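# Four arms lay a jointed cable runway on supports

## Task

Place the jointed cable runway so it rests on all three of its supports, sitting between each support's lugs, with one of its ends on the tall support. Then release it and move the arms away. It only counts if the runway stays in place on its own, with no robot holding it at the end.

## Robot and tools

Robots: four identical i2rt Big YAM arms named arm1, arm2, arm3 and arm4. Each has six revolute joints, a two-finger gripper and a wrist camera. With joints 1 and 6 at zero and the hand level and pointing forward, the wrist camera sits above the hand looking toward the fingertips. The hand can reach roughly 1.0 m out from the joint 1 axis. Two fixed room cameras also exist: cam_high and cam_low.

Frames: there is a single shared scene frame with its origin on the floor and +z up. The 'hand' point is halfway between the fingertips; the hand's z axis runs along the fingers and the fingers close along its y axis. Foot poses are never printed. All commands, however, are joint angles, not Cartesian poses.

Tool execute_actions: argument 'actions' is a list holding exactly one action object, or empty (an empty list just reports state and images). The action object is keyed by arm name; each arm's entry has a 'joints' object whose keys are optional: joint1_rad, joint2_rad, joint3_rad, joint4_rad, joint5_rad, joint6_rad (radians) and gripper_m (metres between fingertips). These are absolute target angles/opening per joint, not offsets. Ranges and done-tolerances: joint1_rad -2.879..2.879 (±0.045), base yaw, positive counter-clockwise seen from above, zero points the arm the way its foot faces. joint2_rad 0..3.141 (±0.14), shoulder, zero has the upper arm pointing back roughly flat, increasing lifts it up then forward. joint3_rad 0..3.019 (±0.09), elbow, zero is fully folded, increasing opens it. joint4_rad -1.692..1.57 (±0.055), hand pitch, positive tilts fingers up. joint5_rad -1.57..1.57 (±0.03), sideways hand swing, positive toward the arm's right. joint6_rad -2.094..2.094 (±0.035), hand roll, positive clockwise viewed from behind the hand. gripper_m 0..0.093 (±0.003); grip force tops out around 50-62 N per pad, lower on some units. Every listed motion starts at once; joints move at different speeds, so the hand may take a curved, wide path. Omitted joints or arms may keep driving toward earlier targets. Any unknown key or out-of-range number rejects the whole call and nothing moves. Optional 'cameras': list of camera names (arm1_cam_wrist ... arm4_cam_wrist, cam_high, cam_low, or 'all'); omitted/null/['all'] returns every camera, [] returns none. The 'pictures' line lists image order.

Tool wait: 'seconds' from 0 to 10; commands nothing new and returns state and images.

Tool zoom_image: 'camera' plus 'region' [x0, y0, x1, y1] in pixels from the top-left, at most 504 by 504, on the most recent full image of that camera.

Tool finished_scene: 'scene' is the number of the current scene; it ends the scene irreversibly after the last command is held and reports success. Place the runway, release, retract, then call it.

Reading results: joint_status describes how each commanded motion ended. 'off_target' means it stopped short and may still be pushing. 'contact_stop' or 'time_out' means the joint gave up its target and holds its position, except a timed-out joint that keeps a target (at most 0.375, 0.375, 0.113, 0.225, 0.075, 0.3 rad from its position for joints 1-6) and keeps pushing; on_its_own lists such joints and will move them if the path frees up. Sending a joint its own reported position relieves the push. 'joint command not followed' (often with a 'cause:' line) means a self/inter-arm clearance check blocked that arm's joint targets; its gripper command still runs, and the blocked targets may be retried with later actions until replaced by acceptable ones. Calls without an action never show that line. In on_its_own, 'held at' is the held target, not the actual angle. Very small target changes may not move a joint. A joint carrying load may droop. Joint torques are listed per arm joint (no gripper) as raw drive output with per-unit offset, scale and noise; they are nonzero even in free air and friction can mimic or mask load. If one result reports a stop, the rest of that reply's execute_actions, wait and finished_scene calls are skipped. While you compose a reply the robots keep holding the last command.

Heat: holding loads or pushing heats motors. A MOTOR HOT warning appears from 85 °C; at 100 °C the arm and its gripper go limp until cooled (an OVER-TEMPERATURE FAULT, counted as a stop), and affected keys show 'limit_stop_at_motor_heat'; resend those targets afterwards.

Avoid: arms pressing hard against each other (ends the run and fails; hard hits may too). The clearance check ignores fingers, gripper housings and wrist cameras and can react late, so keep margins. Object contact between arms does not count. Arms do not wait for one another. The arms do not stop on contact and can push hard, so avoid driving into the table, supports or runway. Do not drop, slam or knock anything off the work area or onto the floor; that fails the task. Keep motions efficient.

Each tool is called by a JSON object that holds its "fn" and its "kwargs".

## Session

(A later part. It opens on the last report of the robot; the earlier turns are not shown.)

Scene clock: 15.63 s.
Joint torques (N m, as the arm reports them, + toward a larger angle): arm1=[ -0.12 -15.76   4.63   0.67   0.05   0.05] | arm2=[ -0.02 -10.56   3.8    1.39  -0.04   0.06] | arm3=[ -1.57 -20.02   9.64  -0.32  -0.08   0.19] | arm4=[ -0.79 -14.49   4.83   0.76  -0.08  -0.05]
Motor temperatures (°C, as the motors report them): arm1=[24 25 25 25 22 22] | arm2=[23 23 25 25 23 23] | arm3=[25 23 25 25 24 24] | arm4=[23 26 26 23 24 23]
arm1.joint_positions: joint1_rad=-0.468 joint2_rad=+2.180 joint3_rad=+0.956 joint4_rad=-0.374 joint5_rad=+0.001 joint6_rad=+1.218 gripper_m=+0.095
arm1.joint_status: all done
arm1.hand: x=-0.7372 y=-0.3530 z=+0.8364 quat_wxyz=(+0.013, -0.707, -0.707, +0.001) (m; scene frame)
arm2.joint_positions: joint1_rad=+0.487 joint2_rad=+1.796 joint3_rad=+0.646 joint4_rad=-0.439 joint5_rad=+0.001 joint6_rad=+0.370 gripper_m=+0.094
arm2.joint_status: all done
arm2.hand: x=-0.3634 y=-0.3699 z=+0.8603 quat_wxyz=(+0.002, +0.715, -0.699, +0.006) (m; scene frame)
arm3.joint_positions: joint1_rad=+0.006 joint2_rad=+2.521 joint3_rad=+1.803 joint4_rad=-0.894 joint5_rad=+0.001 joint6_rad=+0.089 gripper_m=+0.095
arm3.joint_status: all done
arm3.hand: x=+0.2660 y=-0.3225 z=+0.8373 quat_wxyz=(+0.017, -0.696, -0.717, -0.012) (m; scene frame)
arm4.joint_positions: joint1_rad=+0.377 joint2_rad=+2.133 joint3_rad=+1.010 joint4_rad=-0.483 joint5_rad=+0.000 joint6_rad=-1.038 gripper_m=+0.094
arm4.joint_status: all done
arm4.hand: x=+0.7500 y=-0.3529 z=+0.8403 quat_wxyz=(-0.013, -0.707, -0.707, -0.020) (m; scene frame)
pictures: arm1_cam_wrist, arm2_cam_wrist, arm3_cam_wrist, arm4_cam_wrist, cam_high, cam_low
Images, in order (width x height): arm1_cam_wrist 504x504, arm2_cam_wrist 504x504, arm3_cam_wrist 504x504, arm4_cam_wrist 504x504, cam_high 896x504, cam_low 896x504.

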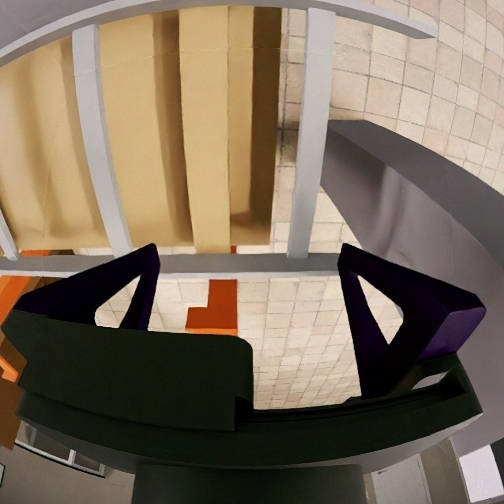

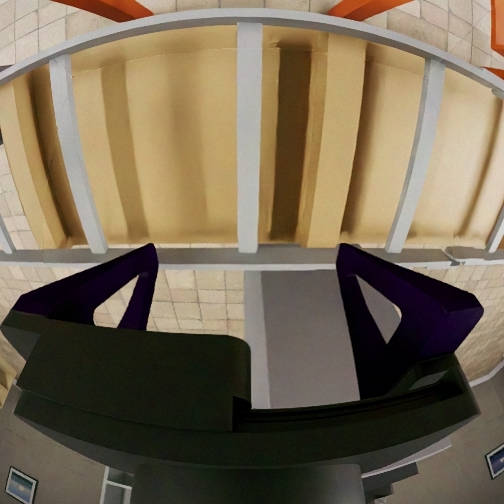

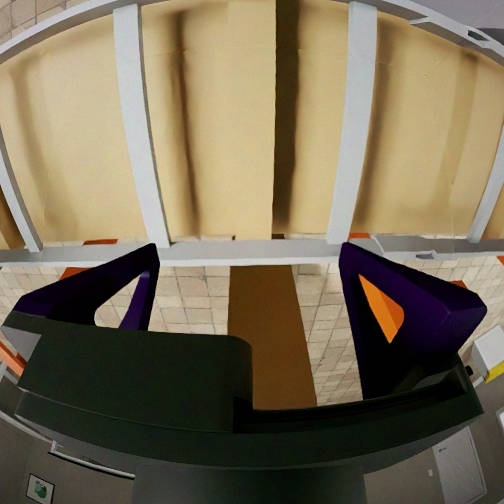

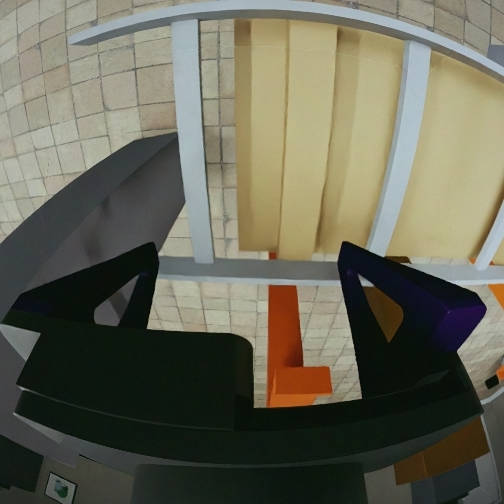

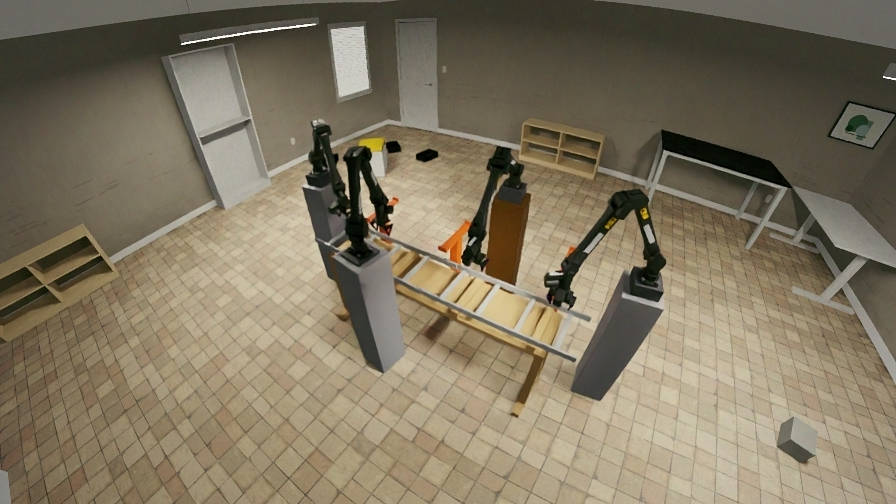

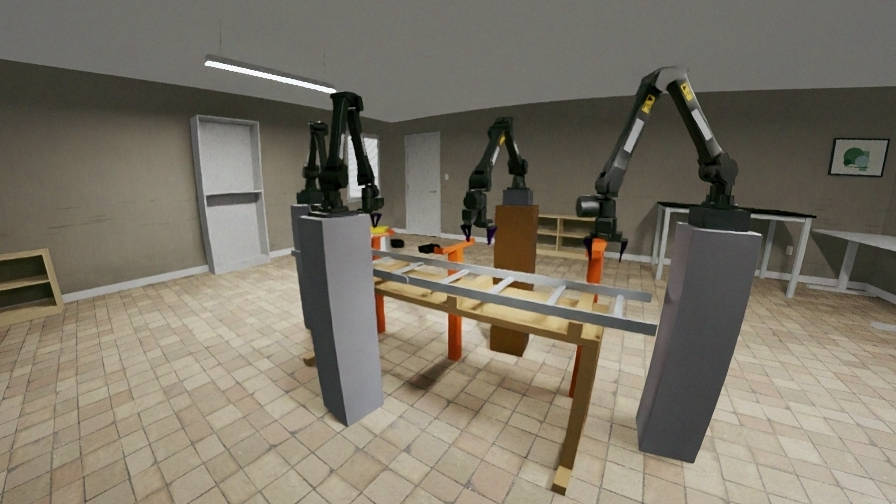

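{"fn": "execute_actions", "kwargs": {"actions": [{"arm1":{"joints":{"joint1_rad":-0.548,"joint6_rad":1.14,"joint2_rad":2.25,"joint3_rad":0.856,"joint4_rad":-0.18}},"arm4":{"joints":{"joint1_rad":0.486,"joint6_rad":-0.933,"joint2_rad":2.17,"joint3_rad":0.886,"joint4_rad":-0.29}},"arm2":{"joints":{"joint1_rad":0.521,"joint6_rad":0.41}},"arm3":{"joints":{"joint1_rad":0.165,"joint6_rad":0.272,"joint3_rad":1.9}}}], "cameras": []}}

{"fn": "execute_actions", "kwargs": {"actions": [{"arm1":{"joints":{"joint2_rad":2.364,"joint4_rad":-0.063}},"arm4":{"joints":{"joint2_rad":2.283,"joint4_rad":-0.174}},"arm2":{"joints":{"joint2_rad":2.122,"joint3_rad":0.645,"joint4_rad":-0.094}},"arm3":{"joints":{"joint2_rad":2.749,"joint3_rad":2.04,"joint4_rad":-0.862}}}]}}

Scene clock: 22.27 s.
Joint torques (N m, as the arm reports them, + toward a larger angle): arm1=[ -0.01 -14.74   1.97   0.72   0.04  -0.11] | arm2=[  0.23 -10.41   3.79   1.39  -0.04   0.07] | arm3=[ -0.81 -20.08  10.08  -0.14  -0.07   0.17] | arm4=[ -0.91 -12.65   3.07   0.86  -0.07   0.21]
Motor temperatures (°C, as the motors report them): arm1=[24 26 25 25 22 22] | arm2=[23 23 24 25 23 23] | arm3=[25 25 25 25 24 24] | arm4=[23 27 26 23 24 23]
arm1.joint_positions: joint1_rad=-0.555 joint2_rad=+2.251 joint3_rad=+0.852 joint4_rad=-0.188 joint5_rad=+0.001 joint6_rad=+1.148 gripper_m=+0.095
arm1.joint_status: all done
arm1.hand: x=-0.7903 y=-0.3677 z=+0.7986 quat_wxyz=(+0.008, -0.713, -0.701, -0.002) (m; scene frame)
arm2.joint_positions: joint1_rad=+0.516 joint2_rad=+1.796 joint3_rad=+0.646 joint4_rad=-0.439 joint5_rad=+0.001 joint6_rad=+0.402 gripper_m=+0.094
arm2.joint_status: all done
arm2.hand: x=-0.3720 y=-0.3735 z=+0.8603 quat_wxyz=(+0.002, +0.714, -0.700, +0.006) (m; scene frame)
arm3.joint_positions: joint1_rad=+0.160 joint2_rad=+2.516 joint3_rad=+1.872 joint4_rad=-0.894 joint5_rad=+0.001 joint6_rad=+0.261 gripper_m=+0.095
arm3.joint_status: all done
arm3.hand: x=+0.3732 y=-0.3366 z=+0.8605 quat_wxyz=(-0.013, -0.703, -0.711, +0.009) (m; scene frame)
arm4.joint_positions: joint1_rad=+0.494 joint2_rad=+2.170 joint3_rad=+0.880 joint4_rad=-0.306 joint5_rad=+0.000 joint6_rad=-0.945 gripper_m=+0.094
arm4.joint_status: all done
arm4.hand: x=+0.8162 y=-0.3676 z=+0.8089 quat_wxyz=(-0.010, -0.699, -0.715, -0.015) (m; scene frame)
pictures: none
No camera images: the call's "cameras" was empty. Leave "cameras" out to get every camera's image.

Scene clock: 23.47 s.
Joint torques (N m, as the arm reports them, + toward a larger angle): arm1=[ -0.02 -14.71   0.7    0.72   0.04  -0.11] | arm2=[  0.09 -11.9    0.99   1.4   -0.04   0.06] | arm3=[ -0.69 -20.53   8.35   0.21  -0.07   0.18] | arm4=[ -0.82 -12.86   1.92   0.82  -0.06   0.22]
Motor temperatures (°C, as the motors report them): arm1=[24 26 25 25 22 22] | arm2=[23 23 24 25 23 23] | arm3=[25 25 25 25 24 24] | arm4=[23 27 25 23 24 23]
arm1.joint_positions: joint1_rad=-0.555 joint2_rad=+2.366 joint3_rad=+0.853 joint4_rad=-0.071 joint5_rad=+0.001 joint6_rad=+1.147 gripper_m=+0.095
arm1.joint_status: all done
arm1.hand: x=-0.8038 y=-0.3608 z=+0.7587 quat_wxyz=(+0.007, -0.713, -0.701, -0.003) (m; scene frame)
arm2.joint_positions: joint1_rad=+0.516 joint2_rad=+2.129 joint3_rad=+0.643 joint4_rad=-0.104 joint5_rad=+0.001 joint6_rad=+0.402 gripper_m=+0.094
arm2.joint_status: all done
arm2.hand: x=-0.3658 y=-0.3873 z=+0.7596 quat_wxyz=(+0.001, +0.714, -0.700, +0.005) (m; scene frame)
arm3.joint_positions: joint1_rad=+0.160 joint2_rad=+2.766 joint3_rad=+2.024 joint4_rad=-0.867 joint5_rad=+0.001 joint6_rad=+0.261 gripper_m=+0.095
arm3.joint_status: all done
arm3.hand: x=+0.3700 y=-0.3258 z=+0.7407 quat_wxyz=(+0.018, -0.703, -0.711, -0.009) (m; scene frame)
arm4.joint_positions: joint1_rad=+0.494 joint2_rad=+2.290 joint3_rad=+0.880 joint4_rad=-0.190 joint5_rad=+0.000 joint6_rad=-0.945 gripper_m=+0.094
arm4.joint_status: all done
arm4.hand: x=+0.8288 y=-0.3589 z=+0.7647 quat_wxyz=(-0.010, -0.699, -0.715, -0.017) (m; scene frame)
pictures: arm1_cam_wrist, arm2_cam_wrist, arm3_cam_wrist, arm4_cam_wrist, cam_high, cam_low
Images, in order (width x height): arm1_cam_wrist 504x504, arm2_cam_wrist 504x504, arm3_cam_wrist 504x504, arm4_cam_wrist 504x504, cam_high 896x504, cam_low 896x504.

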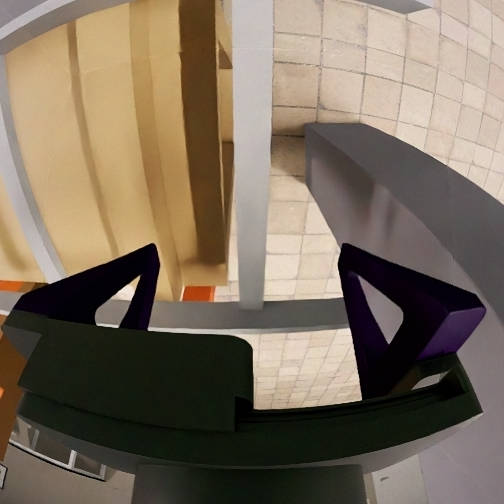

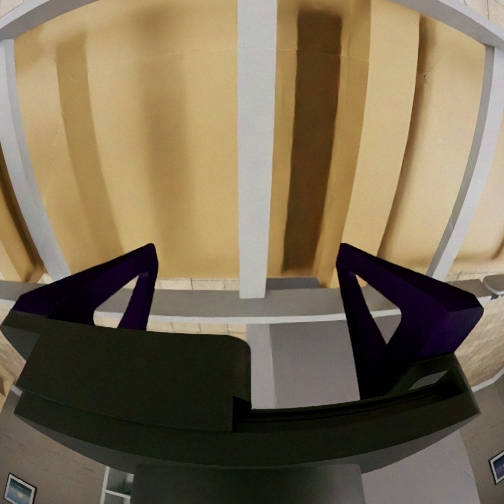

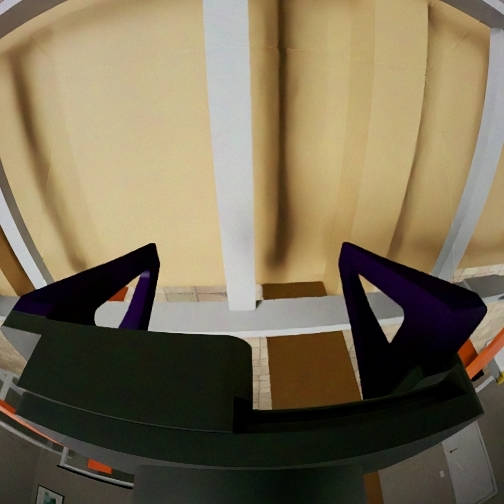

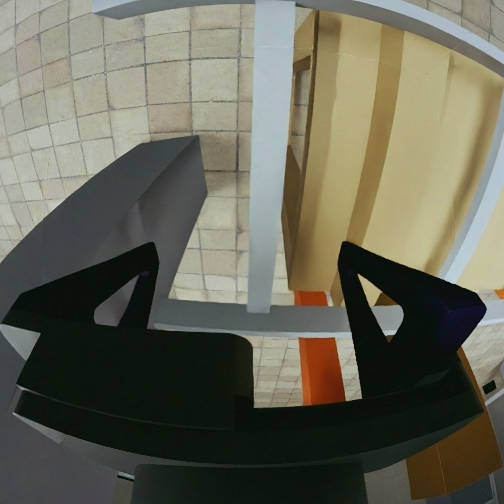

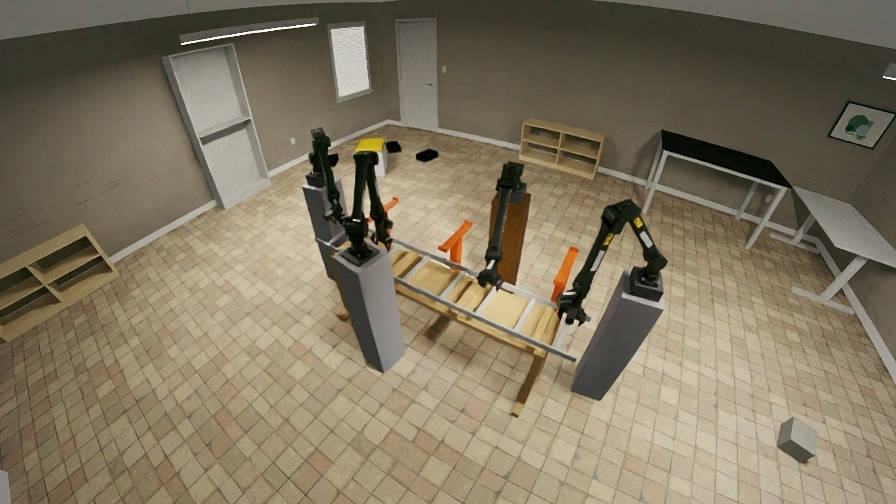

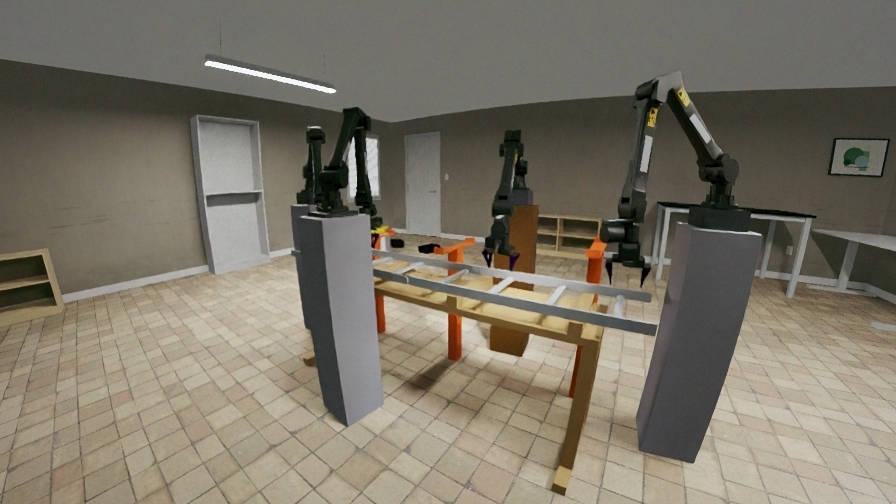

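{"fn": "execute_actions", "kwargs": {"actions": [{"arm1":{"joints":{"joint2_rad":2.558,"joint3_rad":0.959,"joint4_rad":0.028}},"arm4":{"joints":{"joint1_rad":0.48,"joint2_rad":2.485,"joint3_rad":1.016,"joint4_rad":-0.085}},"arm2":{"joints":{"joint2_rad":2.345,"joint3_rad":0.721,"joint4_rad":0.06}},"arm3":{"joints":{"joint1_rad":0.182,"joint2_rad":2.885,"joint3_rad":2.175,"joint4_rad":-0.833}}}]}}

Scene clock: 24.87 s.
Joint torques (N m, as the arm reports them, + toward a larger angle): arm1=[  0.05 -15.44  -0.29   0.44   0.05  -0.1 ] | arm2=[  0.17 -12.46   0.01   1.34  -0.03   0.06] | arm3=[ -0.8  -18.9    9.77   0.59  -0.05   0.18] | arm4=[ -0.97 -13.88   1.08   0.58  -0.07   0.21]
Motor temperatures (°C, as the motors report them): arm1=[24 26 25 25 22 22] | arm2=[23 23 24 25 23 23] | arm3=[25 25 25 25 24 24] | arm4=[23 27 25 23 24 23]
arm1.joint_positions: joint1_rad=-0.555 joint2_rad=+2.561 joint3_rad=+0.957 joint4_rad=+0.026 joint5_rad=+0.001 joint6_rad=+1.147 gripper_m=+0.095
arm1.joint_status: all done
arm1.hand: x=-0.8008 y=-0.3615 z=+0.6926 quat_wxyz=(+0.004, -0.713, -0.701, -0.004) (m; scene frame)
arm2.joint_positions: joint1_rad=+0.516 joint2_rad=+2.349 joint3_rad=+0.717 joint4_rad=+0.051 joint5_rad=+0.001 joint6_rad=+0.402 gripper_m=+0.094
arm2.joint_status: all done
arm2.hand: x=-0.3669 y=-0.3847 z=+0.6956 quat_wxyz=(+0.000, +0.714, -0.700, +0.001) (m; scene frame)
arm3.joint_positions: joint1_rad=+0.177 joint2_rad=+2.871 joint3_rad=+2.144 joint4_rad=-0.843 joint5_rad=+0.001 joint6_rad=+0.262 gripper_m=+0.095
arm3.joint_status: all done
arm3.hand: x=+0.3868 y=-0.3411 z=+0.7047 quat_wxyz=(+0.001, -0.697, -0.717, +0.001) (m; scene frame)
arm4.joint_positions: joint1_rad=+0.489 joint2_rad=+2.490 joint3_rad=+1.013 joint4_rad=-0.092 joint5_rad=+0.000 joint6_rad=-0.944 gripper_m=+0.094
arm4.joint_status: all done
arm4.hand: x=+0.8098 y=-0.3719 z=+0.6965 quat_wxyz=(-0.008, -0.701, -0.713, -0.002) (m; scene frame)
pictures: arm1_cam_wrist, arm2_cam_wrist, arm3_cam_wrist, arm4_cam_wrist, cam_high, cam_low
Images, in order (width x height): arm1_cam_wrist 504x504, arm2_cam_wrist 504x504, arm3_cam_wrist 504x504, arm4_cam_wrist 504x504, cam_high 896x504, cam_low 896x504.

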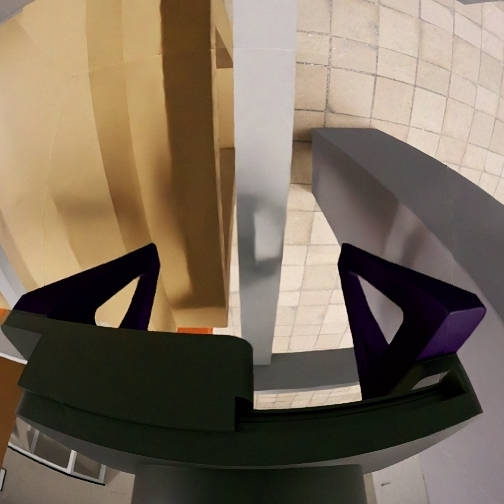

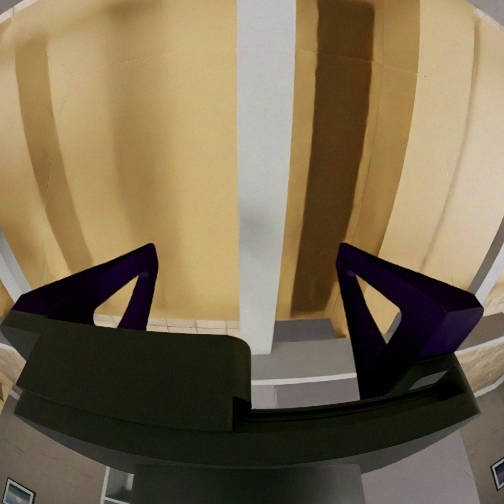

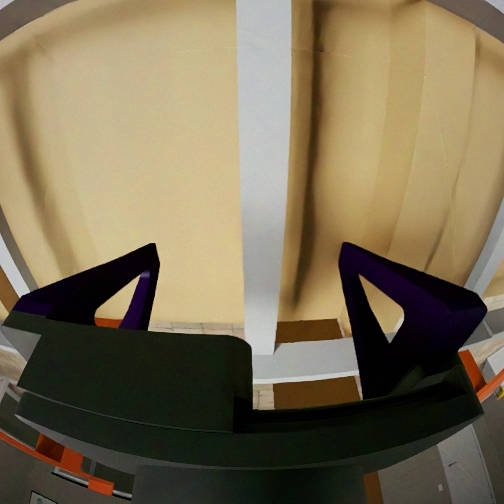

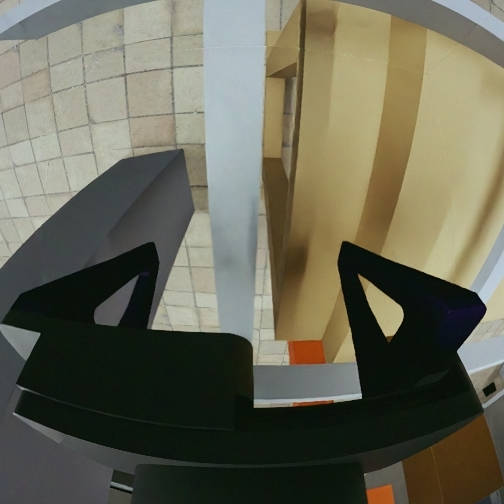

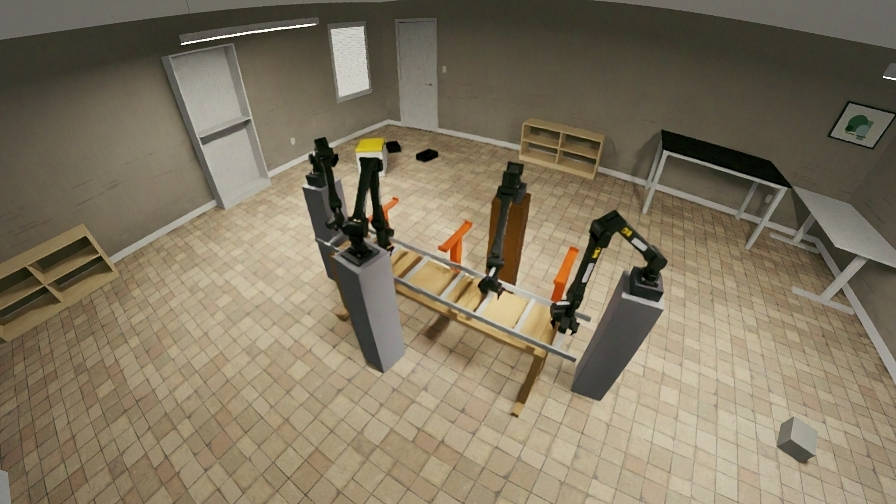

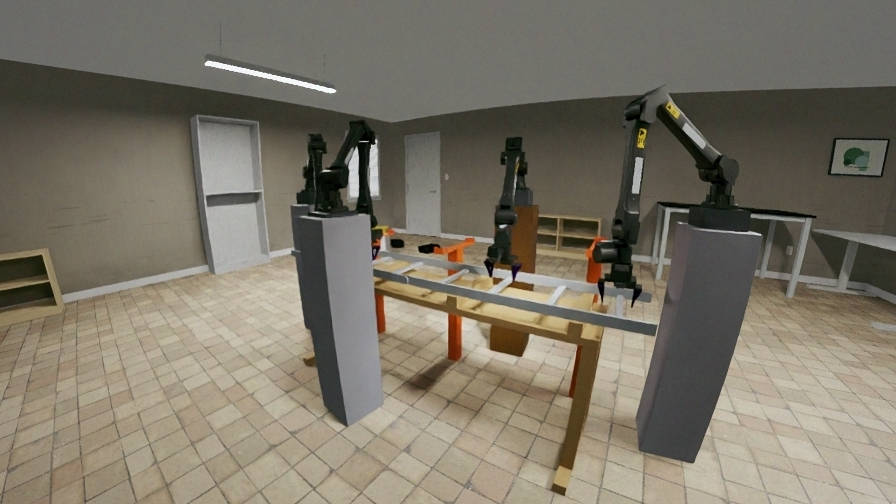

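{"fn": "execute_actions", "kwargs": {"actions": [{"arm1":{"joints":{"joint2_rad":2.67,"joint3_rad":1.035,"joint4_rad":0.07}},"arm4":{"joints":{"joint2_rad":2.597,"joint3_rad":1.066,"joint4_rad":-0.025}},"arm2":{"joints":{"joint2_rad":2.475,"joint3_rad":0.788,"joint4_rad":0.13}},"arm3":{"joints":{"joint2_rad":3.005,"joint3_rad":2.28,"joint4_rad":-0.825}}}]}}

Scene clock: 26.23 s.
Joint torques (N m, as the arm reports them, + toward a larger angle): arm1=[  0.07 -14.86  -0.84   0.51   0.05  -0.1 ] | arm2=[  0.19 -12.4   -0.77   1.23  -0.05   0.07] | arm3=[ -0.81 -19.46   9.44   0.49  -0.07   0.18] | arm4=[ -0.76 -13.64   0.36   0.72  -0.06   0.21]
Motor temperatures (°C, as the motors report them): arm1=[24 26 25 25 22 22] | arm2=[23 24 24 25 23 23] | arm3=[25 25 25 25 24 24] | arm4=[23 27 25 23 24 23]
arm1.joint_positions: joint1_rad=-0.555 joint2_rad=+2.664 joint3_rad=+1.037 joint4_rad=+0.067 joint5_rad=+0.001 joint6_rad=+1.147 gripper_m=+0.095
arm1.joint_status: all done
arm1.hand: x=-0.7925 y=-0.3649 z=+0.6558 quat_wxyz=(-0.004, -0.713, -0.701, -0.007) (m; scene frame)
arm2.joint_positions: joint1_rad=+0.516 joint2_rad=+2.470 joint3_rad=+0.787 joint4_rad=+0.125 joint5_rad=+0.001 joint6_rad=+0.402 gripper_m=+0.094
arm2.joint_status: all done
arm2.hand: x=-0.3714 y=-0.3747 z=+0.6579 quat_wxyz=(-0.004, +0.714, -0.700, -0.009) (m; scene frame)
arm3.joint_positions: joint1_rad=+0.177 joint2_rad=+3.000 joint3_rad=+2.251 joint4_rad=-0.835 joint5_rad=+0.001 joint6_rad=+0.262 gripper_m=+0.095
arm3.joint_status: all done
arm3.hand: x=+0.3845 y=-0.3340 z=+0.6493 quat_wxyz=(+0.007, -0.697, -0.717, -0.003) (m; scene frame)
arm4.joint_positions: joint1_rad=+0.489 joint2_rad=+2.597 joint3_rad=+1.065 joint4_rad=-0.036 joint5_rad=+0.000 joint6_rad=-0.944 gripper_m=+0.094
arm4.joint_status: all done
arm4.hand: x=+0.8132 y=-0.3701 z=+0.6576 quat_wxyz=(-0.008, -0.701, -0.713, -0.001) (m; scene frame)
pictures: arm1_cam_wrist, arm2_cam_wrist, arm3_cam_wrist, arm4_cam_wrist, cam_high, cam_low
Images, in order (width x height): arm1_cam_wrist 504x504, arm2_cam_wrist 504x504, arm3_cam_wrist 504x504, arm4_cam_wrist 504x504, cam_high 896x504, cam_low 896x504.

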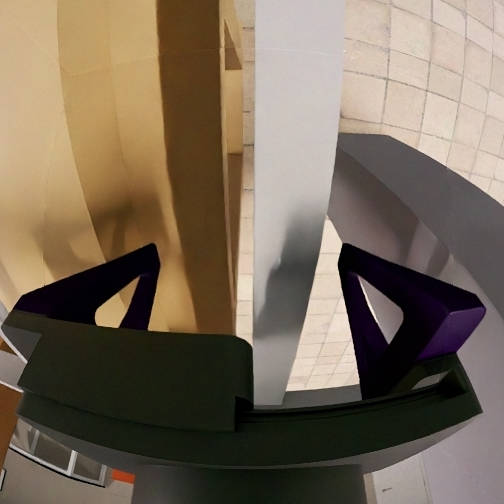

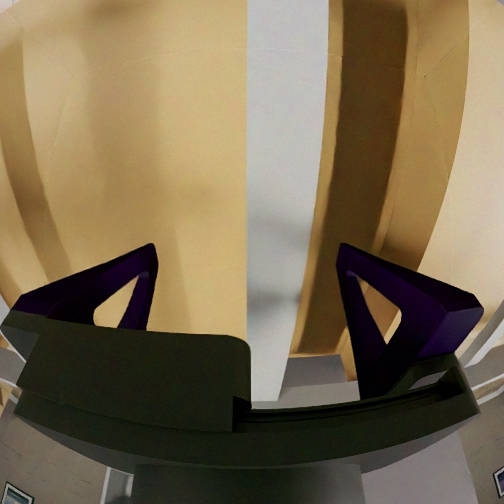

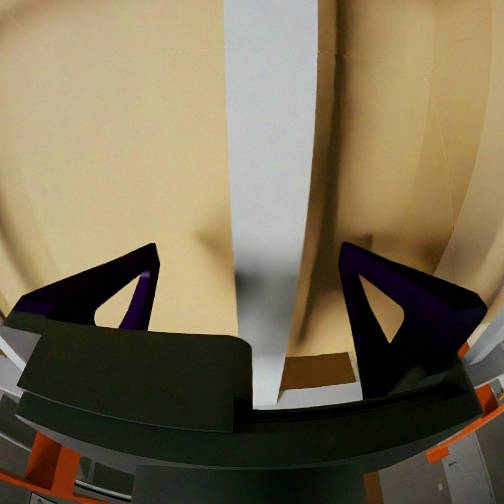

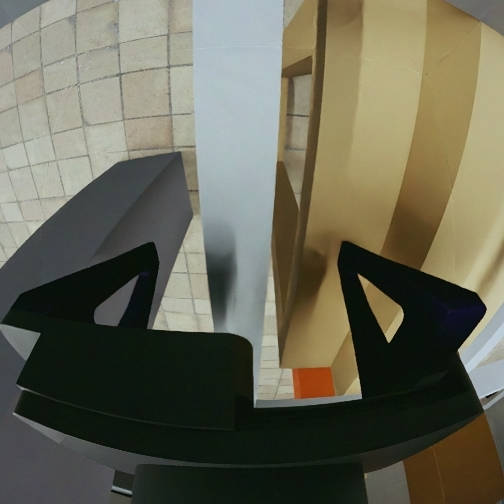

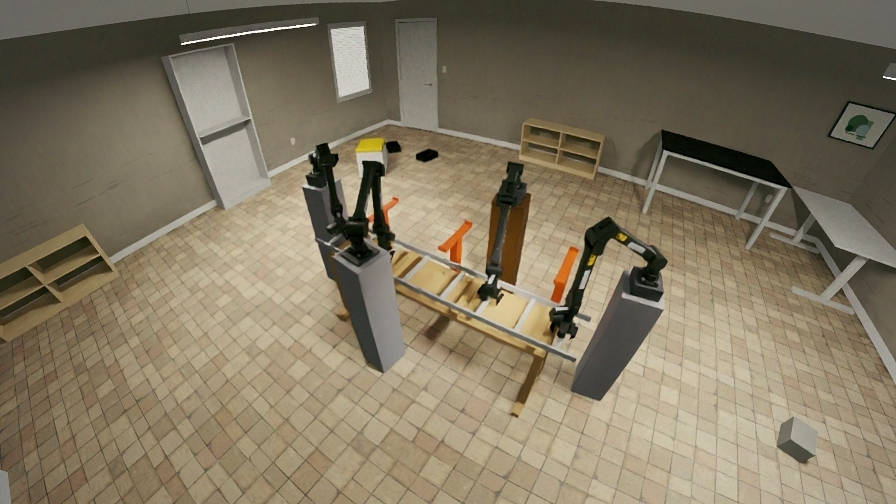

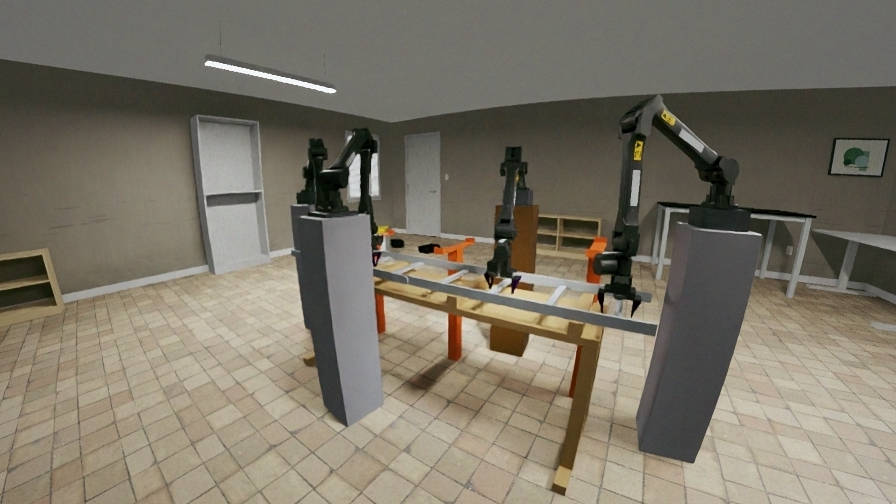

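{"fn": "execute_actions", "kwargs": {"actions": [{"arm1":{"joints":{"joint2_rad":2.705,"joint3_rad":1.01,"joint4_rad":0.13}},"arm4":{"joints":{"joint2_rad":2.635,"joint3_rad":1.08,"joint4_rad":-0.01}},"arm2":{"joints":{"joint1_rad":0.49,"joint2_rad":2.51,"joint3_rad":0.81,"joint4_rad":0.14}}}], "cameras": ["arm1_cam_wrist"]}}

{"fn": "execute_actions", "kwargs": {"actions": [{"arm1":{"joints":{"gripper_m":0.0}},"arm4":{"joints":{"gripper_m":0.0}},"arm2":{"joints":{"gripper_m":0.0}},"arm3":{"joints":{"gripper_m":0.0}}}], "cameras": ["arm1_cam_wrist","arm3_cam_wrist","cam_low"]}}

Scene clock: 27.40 s.
Joint torques (N m, as the arm reports them, + toward a larger angle): arm1=[  0.09 -14.31  -1.72   0.83   0.05  -0.1 ] | arm2=[ -0.99 -11.55  -0.93   1.37  -0.04   0.06] | arm3=[ -0.74 -19.41   9.5    0.48  -0.06   0.18] | arm4=[ -0.95 -12.94   0.41   0.86  -0.08   0.2 ]
Motor temperatures (°C, as the motors report them): arm1=[24 26 25 25 22 22] | arm2=[23 24 24 25 23 23] | arm3=[25 25 25 25 24 24] | arm4=[23 27 25 23 24 23]
arm1.joint_positions: joint1_rad=-0.555 joint2_rad=+2.692 joint3_rad=+1.017 joint4_rad=+0.122 joint5_rad=+0.001 joint6_rad=+1.147 gripper_m=+0.095
arm1.joint_status: all done
arm1.hand: x=-0.8044 y=-0.3592 z=+0.6470 quat_wxyz=(-0.008, -0.713, -0.701, -0.008) (m; scene frame)
arm2.joint_positions: joint1_rad=+0.496 joint2_rad=+2.493 joint3_rad=+0.809 joint4_rad=+0.131 joint5_rad=+0.001 joint6_rad=+0.402 gripper_m=+0.094
arm2.joint_status: all done
arm2.hand: x=-0.3676 y=-0.3675 z=+0.6502 quat_wxyz=(-0.005, +0.707, -0.707, -0.012) (m; scene frame)
arm3.joint_positions: joint1_rad=+0.177 joint2_rad=+3.000 joint3_rad=+2.251 joint4_rad=-0.835 joint5_rad=+0.001 joint6_rad=+0.262 gripper_m=+0.095
arm3.joint_status: not commanded
arm3.hand: x=+0.3845 y=-0.3340 z=+0.6493 quat_wxyz=(+0.007, -0.697, -0.717, -0.003) (m; scene frame)
arm4.joint_positions: joint1_rad=+0.489 joint2_rad=+2.623 joint3_rad=+1.077 joint4_rad=-0.025 joint5_rad=+0.000 joint6_rad=-0.944 gripper_m=+0.094
arm4.joint_status: all done
arm4.hand: x=+0.8156 y=-0.3686 z=+0.6483 quat_wxyz=(-0.008, -0.701, -0.713, -0.003) (m; scene frame)
pictures: arm1_cam_wrist
Images, in order (width x height): arm1_cam_wrist 504x504.

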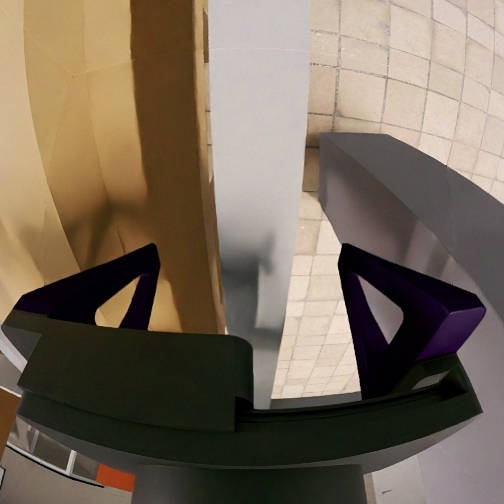

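Scene clock: 28.13 s.
Joint torques (N m, as the arm reports them, + toward a larger angle): arm1=[  0.02 -14.16  -1.46   0.78  -0.12  -0.07] | arm2=[  0.26 -11.79  -0.52   1.36  -0.79   0.22] | arm3=[ -0.1  -19.4    9.46   0.65  -0.39   0.25] | arm4=[ -0.97 -12.85   0.63   0.74   0.23   0.08]
Motor temperatures (°C, as the motors report them): arm1=[24 26 25 25 22 22] | arm2=[23 24 24 25 23 23] | arm3=[25 25 25 25 24 24] | arm4=[23 27 25 23 24 23]
arm1.joint_positions: joint1_rad=-0.555 joint2_rad=+2.693 joint3_rad=+1.013 joint4_rad=+0.123 joint5_rad=+0.006 joint6_rad=+1.144 gripper_m=+0.024
arm1.joint_status: gripper_m off_target (ended at +0.024, target +0.000)
arm1.hand: x=-0.8075 y=-0.3587 z=+0.6466 quat_wxyz=(-0.007, -0.712, -0.702, -0.005) (m; scene frame)
arm2.joint_positions: joint1_rad=+0.483 joint2_rad=+2.496 joint3_rad=+0.805 joint4_rad=+0.132 joint5_rad=+0.019 joint6_rad=+0.384 gripper_m=+0.024
arm2.joint_status: gripper_m off_target (ended at +0.024, target +0.000)
arm2.hand: x=-0.3594 y=-0.3679 z=+0.6496 quat_wxyz=(-0.013, +0.709, -0.706, -0.005) (m; scene frame)
arm3.joint_positions: joint1_rad=+0.170 joint2_rad=+3.000 joint3_rad=+2.251 joint4_rad=-0.838 joint5_rad=+0.010 joint6_rad=+0.255 gripper_m=+0.024
arm3.joint_status: gripper_m off_target (ended at +0.024, target +0.000)
arm3.hand: x=+0.3783 y=-0.3351 z=+0.6494 quat_wxyz=(+0.010, -0.697, -0.717, +0.001) (m; scene frame)
arm4.joint_positions: joint1_rad=+0.489 joint2_rad=+2.623 joint3_rad=+1.074 joint4_rad=-0.023 joint5_rad=-0.007 joint6_rad=-0.933 gripper_m=+0.024
arm4.joint_status: gripper_m off_target (ended at +0.024, target +0.000)
arm4.hand: x=+0.8175 y=-0.3685 z=+0.6480 quat_wxyz=(-0.012, -0.705, -0.709, -0.003) (m; scene frame)
pictures: arm1_cam_wrist, arm3_cam_wrist, cam_low
Images, in order (width x height): arm1_cam_wrist 504x504, arm3_cam_wrist 504x504, cam_low 896x504.

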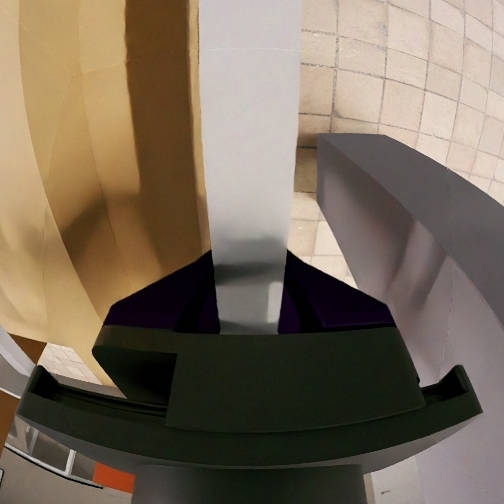

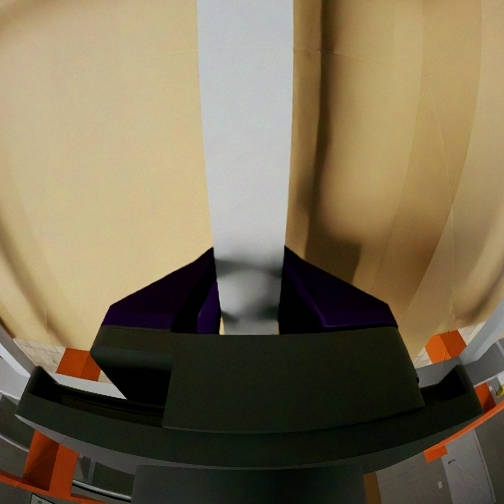

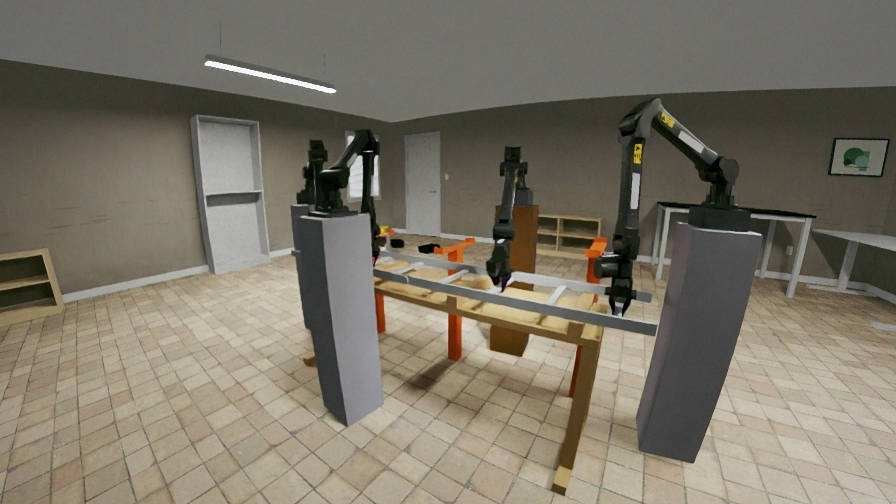

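{"fn": "execute_actions", "kwargs": {"actions": [{"arm1":{"joints":{"joint2_rad":2.311,"joint3_rad":0.81,"joint4_rad":-0.07}},"arm2":{"joints":{"joint2_rad":2.077,"joint3_rad":0.657,"joint4_rad":-0.151}},"arm3":{"joints":{"joint2_rad":2.70,"joint3_rad":1.993,"joint4_rad":-0.864}},"arm4":{"joints":{"joint2_rad":2.26,"joint3_rad":0.894,"joint4_rad":-0.205}}}], "cameras": ["cam_high","cam_low"]}}

Scene clock: 30.10 s.
Joint torques (N m, as the arm reports them, + toward a larger angle): arm1=[ -0.25 -15.07  -0.3    0.58  -0.64  -0.02] | arm2=[  1.16 -19.39  -1.88  -0.78  -0.12   0.35] | arm3=[  0.01 -23.34   6.61  -2.18   0.36   0.39] | arm4=[  0.71 -15.89   0.77  -0.41  -0.2    0.34]
Motor temperatures (°C, as the motors report them): arm1=[24 26 25 25 22 22] | arm2=[23 24 24 25 23 23] | arm3=[25 25 25 25 24 24] | arm4=[23 27 25 23 24 23]
arm1.joint_positions: joint1_rad=-0.552 joint2_rad=+2.322 joint3_rad=+0.820 joint4_rad=-0.074 joint5_rad=+0.021 joint6_rad=+1.139 gripper_m=+0.024
arm1.joint_status: all done
arm1.hand: x=-0.8082 y=-0.3616 z=+0.7726 quat_wxyz=(-0.001, -0.709, -0.705, +0.005) (m; scene frame)
arm2.joint_positions: joint1_rad=+0.473 joint2_rad=+2.176 joint3_rad=+0.692 joint4_rad=-0.098 joint5_rad=+0.003 joint6_rad=+0.368 gripper_m=+0.025
arm2.joint_status: all done
arm2.hand: x=-0.3592 y=-0.3672 z=+0.7472 quat_wxyz=(-0.001, +0.711, -0.703, +0.002) (m; scene frame)
arm3.joint_positions: joint1_rad=+0.169 joint2_rad=+2.756 joint3_rad=+1.996 joint4_rad=-0.818 joint5_rad=-0.011 joint6_rad=+0.243 gripper_m=+0.025
arm3.joint_status: all done
arm3.hand: x=+0.3782 y=-0.3259 z=+0.7394 quat_wxyz=(+0.001, -0.693, -0.721, -0.006) (m; scene frame)
arm4.joint_positions: joint1_rad=+0.470 joint2_rad=+2.313 joint3_rad=+0.901 joint4_rad=-0.186 joint5_rad=+0.002 joint6_rad=-0.956 gripper_m=+0.024
arm4.joint_status: all done
arm4.hand: x=+0.8189 y=-0.3544 z=+0.7576 quat_wxyz=(-0.009, -0.703, -0.711, -0.016) (m; scene frame)
pictures: cam_high, cam_low
Images, in order (width x height): cam_high 896x504, cam_low 896x504.

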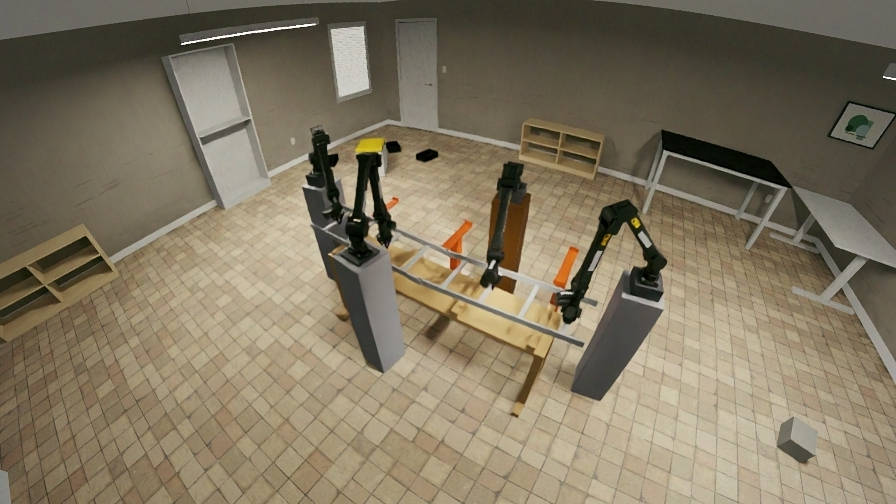

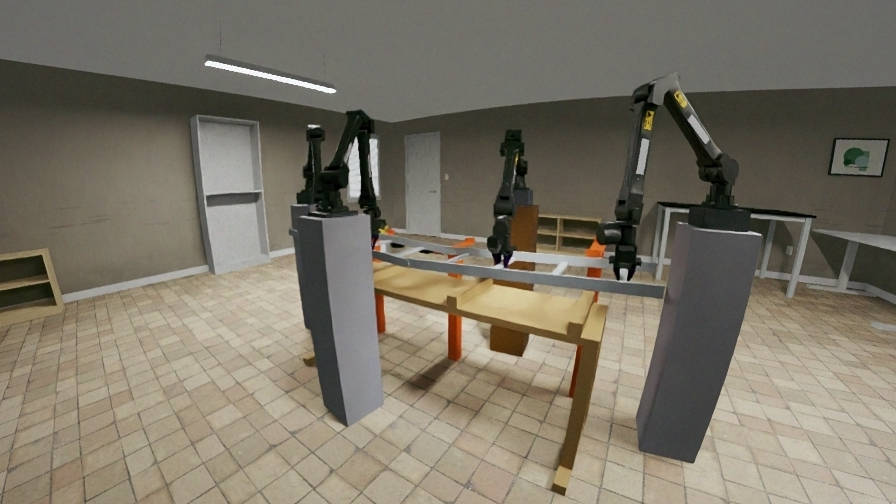

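{"fn": "execute_actions", "kwargs": {"actions": [{"arm1":{"joints":{"joint2_rad":1.915,"joint3_rad":0.717,"joint4_rad":-0.376}},"arm2":{"joints":{"joint2_rad":1.57,"joint3_rad":0.62,"joint4_rad":-0.58}},"arm3":{"joints":{"joint2_rad":2.415,"joint3_rad":1.908,"joint4_rad":-1.03}},"arm4":{"joints":{"joint2_rad":1.86,"joint3_rad":0.829,"joint4_rad":-0.51}}}]}}

Scene clock: 32.77 s.
Joint torques (N m, as the arm reports them, + toward a larger angle): arm1=[  1.05 -12.44   2.82   0.27  -0.91   0.15] | arm2=[  0.8  -18.1    4.35  -1.67  -0.39   0.34] | arm3=[ -0.21 -24.24   8.88  -2.54   0.13   0.38] | arm4=[ -0.88 -13.89   5.95  -0.06   0.31   0.17]
Motor temperatures (°C, as the motors report them): arm1=[24 26 25 25 23 22] | arm2=[23 24 24 25 23 23] | arm3=[25 26 25 25 24 24] | arm4=[23 27 25 23 24 23]
arm1.joint_positions: joint1_rad=-0.567 joint2_rad=+1.910 joint3_rad=+0.728 joint4_rad=-0.373 joint5_rad=+0.029 joint6_rad=+1.122 gripper_m=+0.024
arm1.joint_status: all done
arm1.hand: x=-0.8072 y=-0.3712 z=+0.9043 quat_wxyz=(-0.012, -0.708, -0.706, +0.006) (m; scene frame)
arm2.joint_positions: joint1_rad=+0.476 joint2_rad=+1.690 joint3_rad=+0.618 joint4_rad=-0.503 joint5_rad=+0.009 joint6_rad=+0.367 gripper_m=+0.025
arm2.joint_status: joint4_rad time_out (moved -0.405 of -0.482); the others done
arm2.on_its_own: joint4_rad reads -0.503 and still pushes toward -0.580 since a time_out
arm2.hand: x=-0.3561 y=-0.3751 z=+0.8876 quat_wxyz=(-0.005, +0.712, -0.702, +0.000) (m; scene frame)
arm3.joint_positions: joint1_rad=+0.172 joint2_rad=+2.488 joint3_rad=+1.897 joint4_rad=-0.975 joint5_rad=-0.005 joint6_rad=+0.243 gripper_m=+0.025
arm3.joint_status: joint4_rad time_out (moved -0.157 of -0.212); the others done
arm3.hand: x=+0.3818 y=-0.3341 z=+0.8866 quat_wxyz=(-0.002, -0.692, -0.722, -0.001) (m; scene frame)
arm4.joint_positions: joint1_rad=+0.489 joint2_rad=+1.904 joint3_rad=+0.811 joint4_rad=-0.500 joint5_rad=-0.008 joint6_rad=-0.941 gripper_m=+0.024
arm4.joint_status: all done
arm4.hand: x=+0.8235 y=-0.3599 z=+0.8979 quat_wxyz=(-0.014, -0.702, -0.712, -0.013) (m; scene frame)
pictures: arm1_cam_wrist, arm2_cam_wrist, arm3_cam_wrist, arm4_cam_wrist, cam_high, cam_low
Images, in order (width x height): arm1_cam_wrist 504x504, arm2_cam_wrist 504x504, arm3_cam_wrist 504x504, arm4_cam_wrist 504x504, cam_high 896x504, cam_low 896x504.

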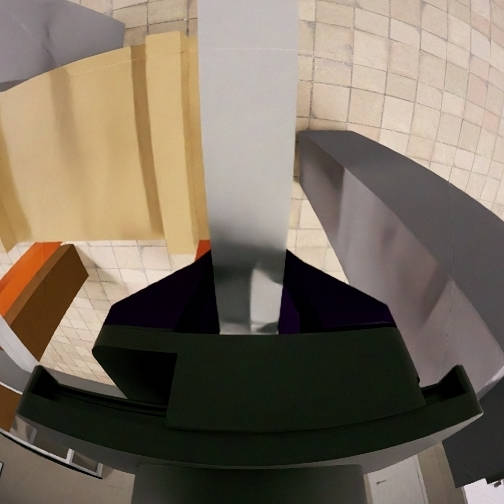

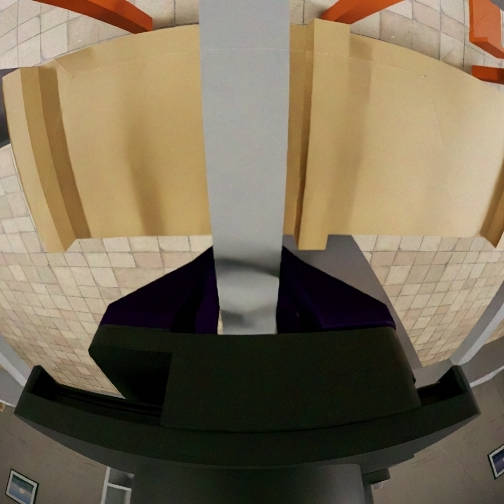

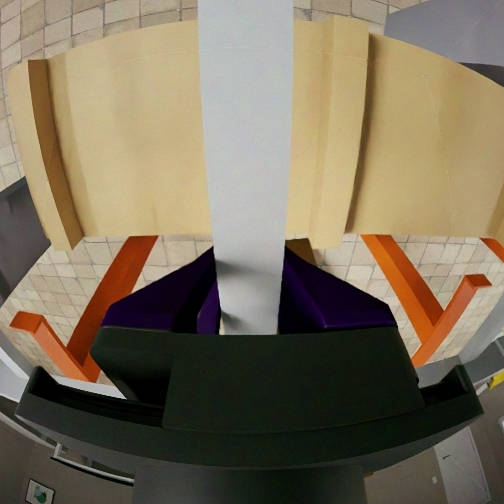

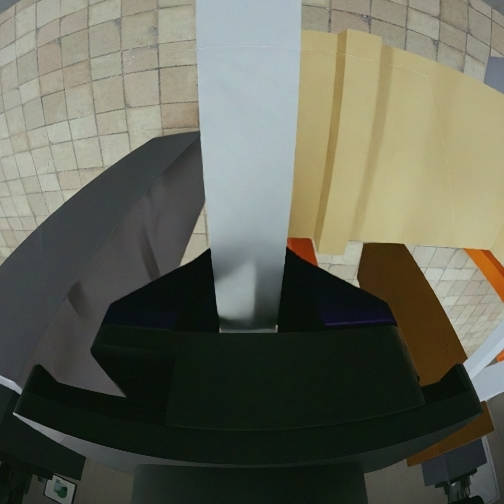

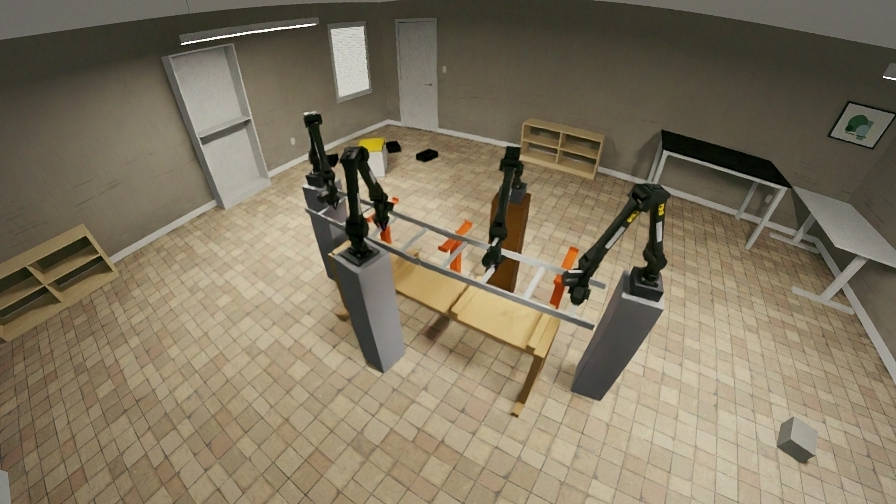

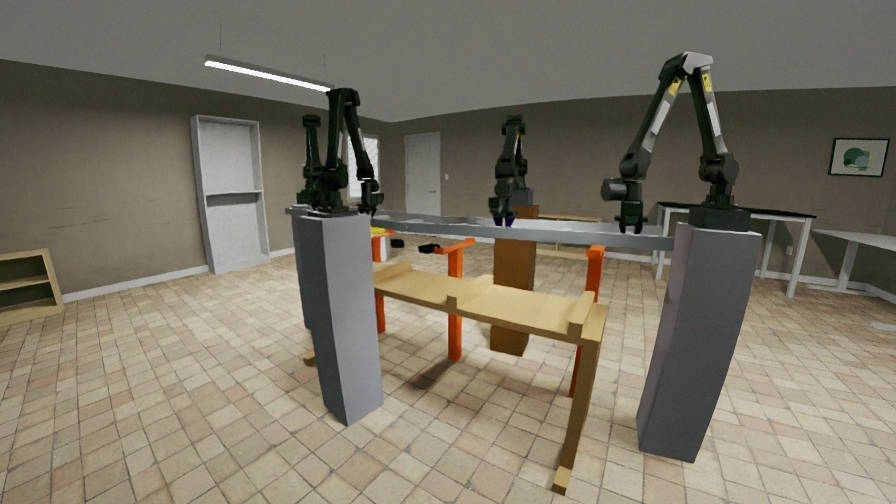

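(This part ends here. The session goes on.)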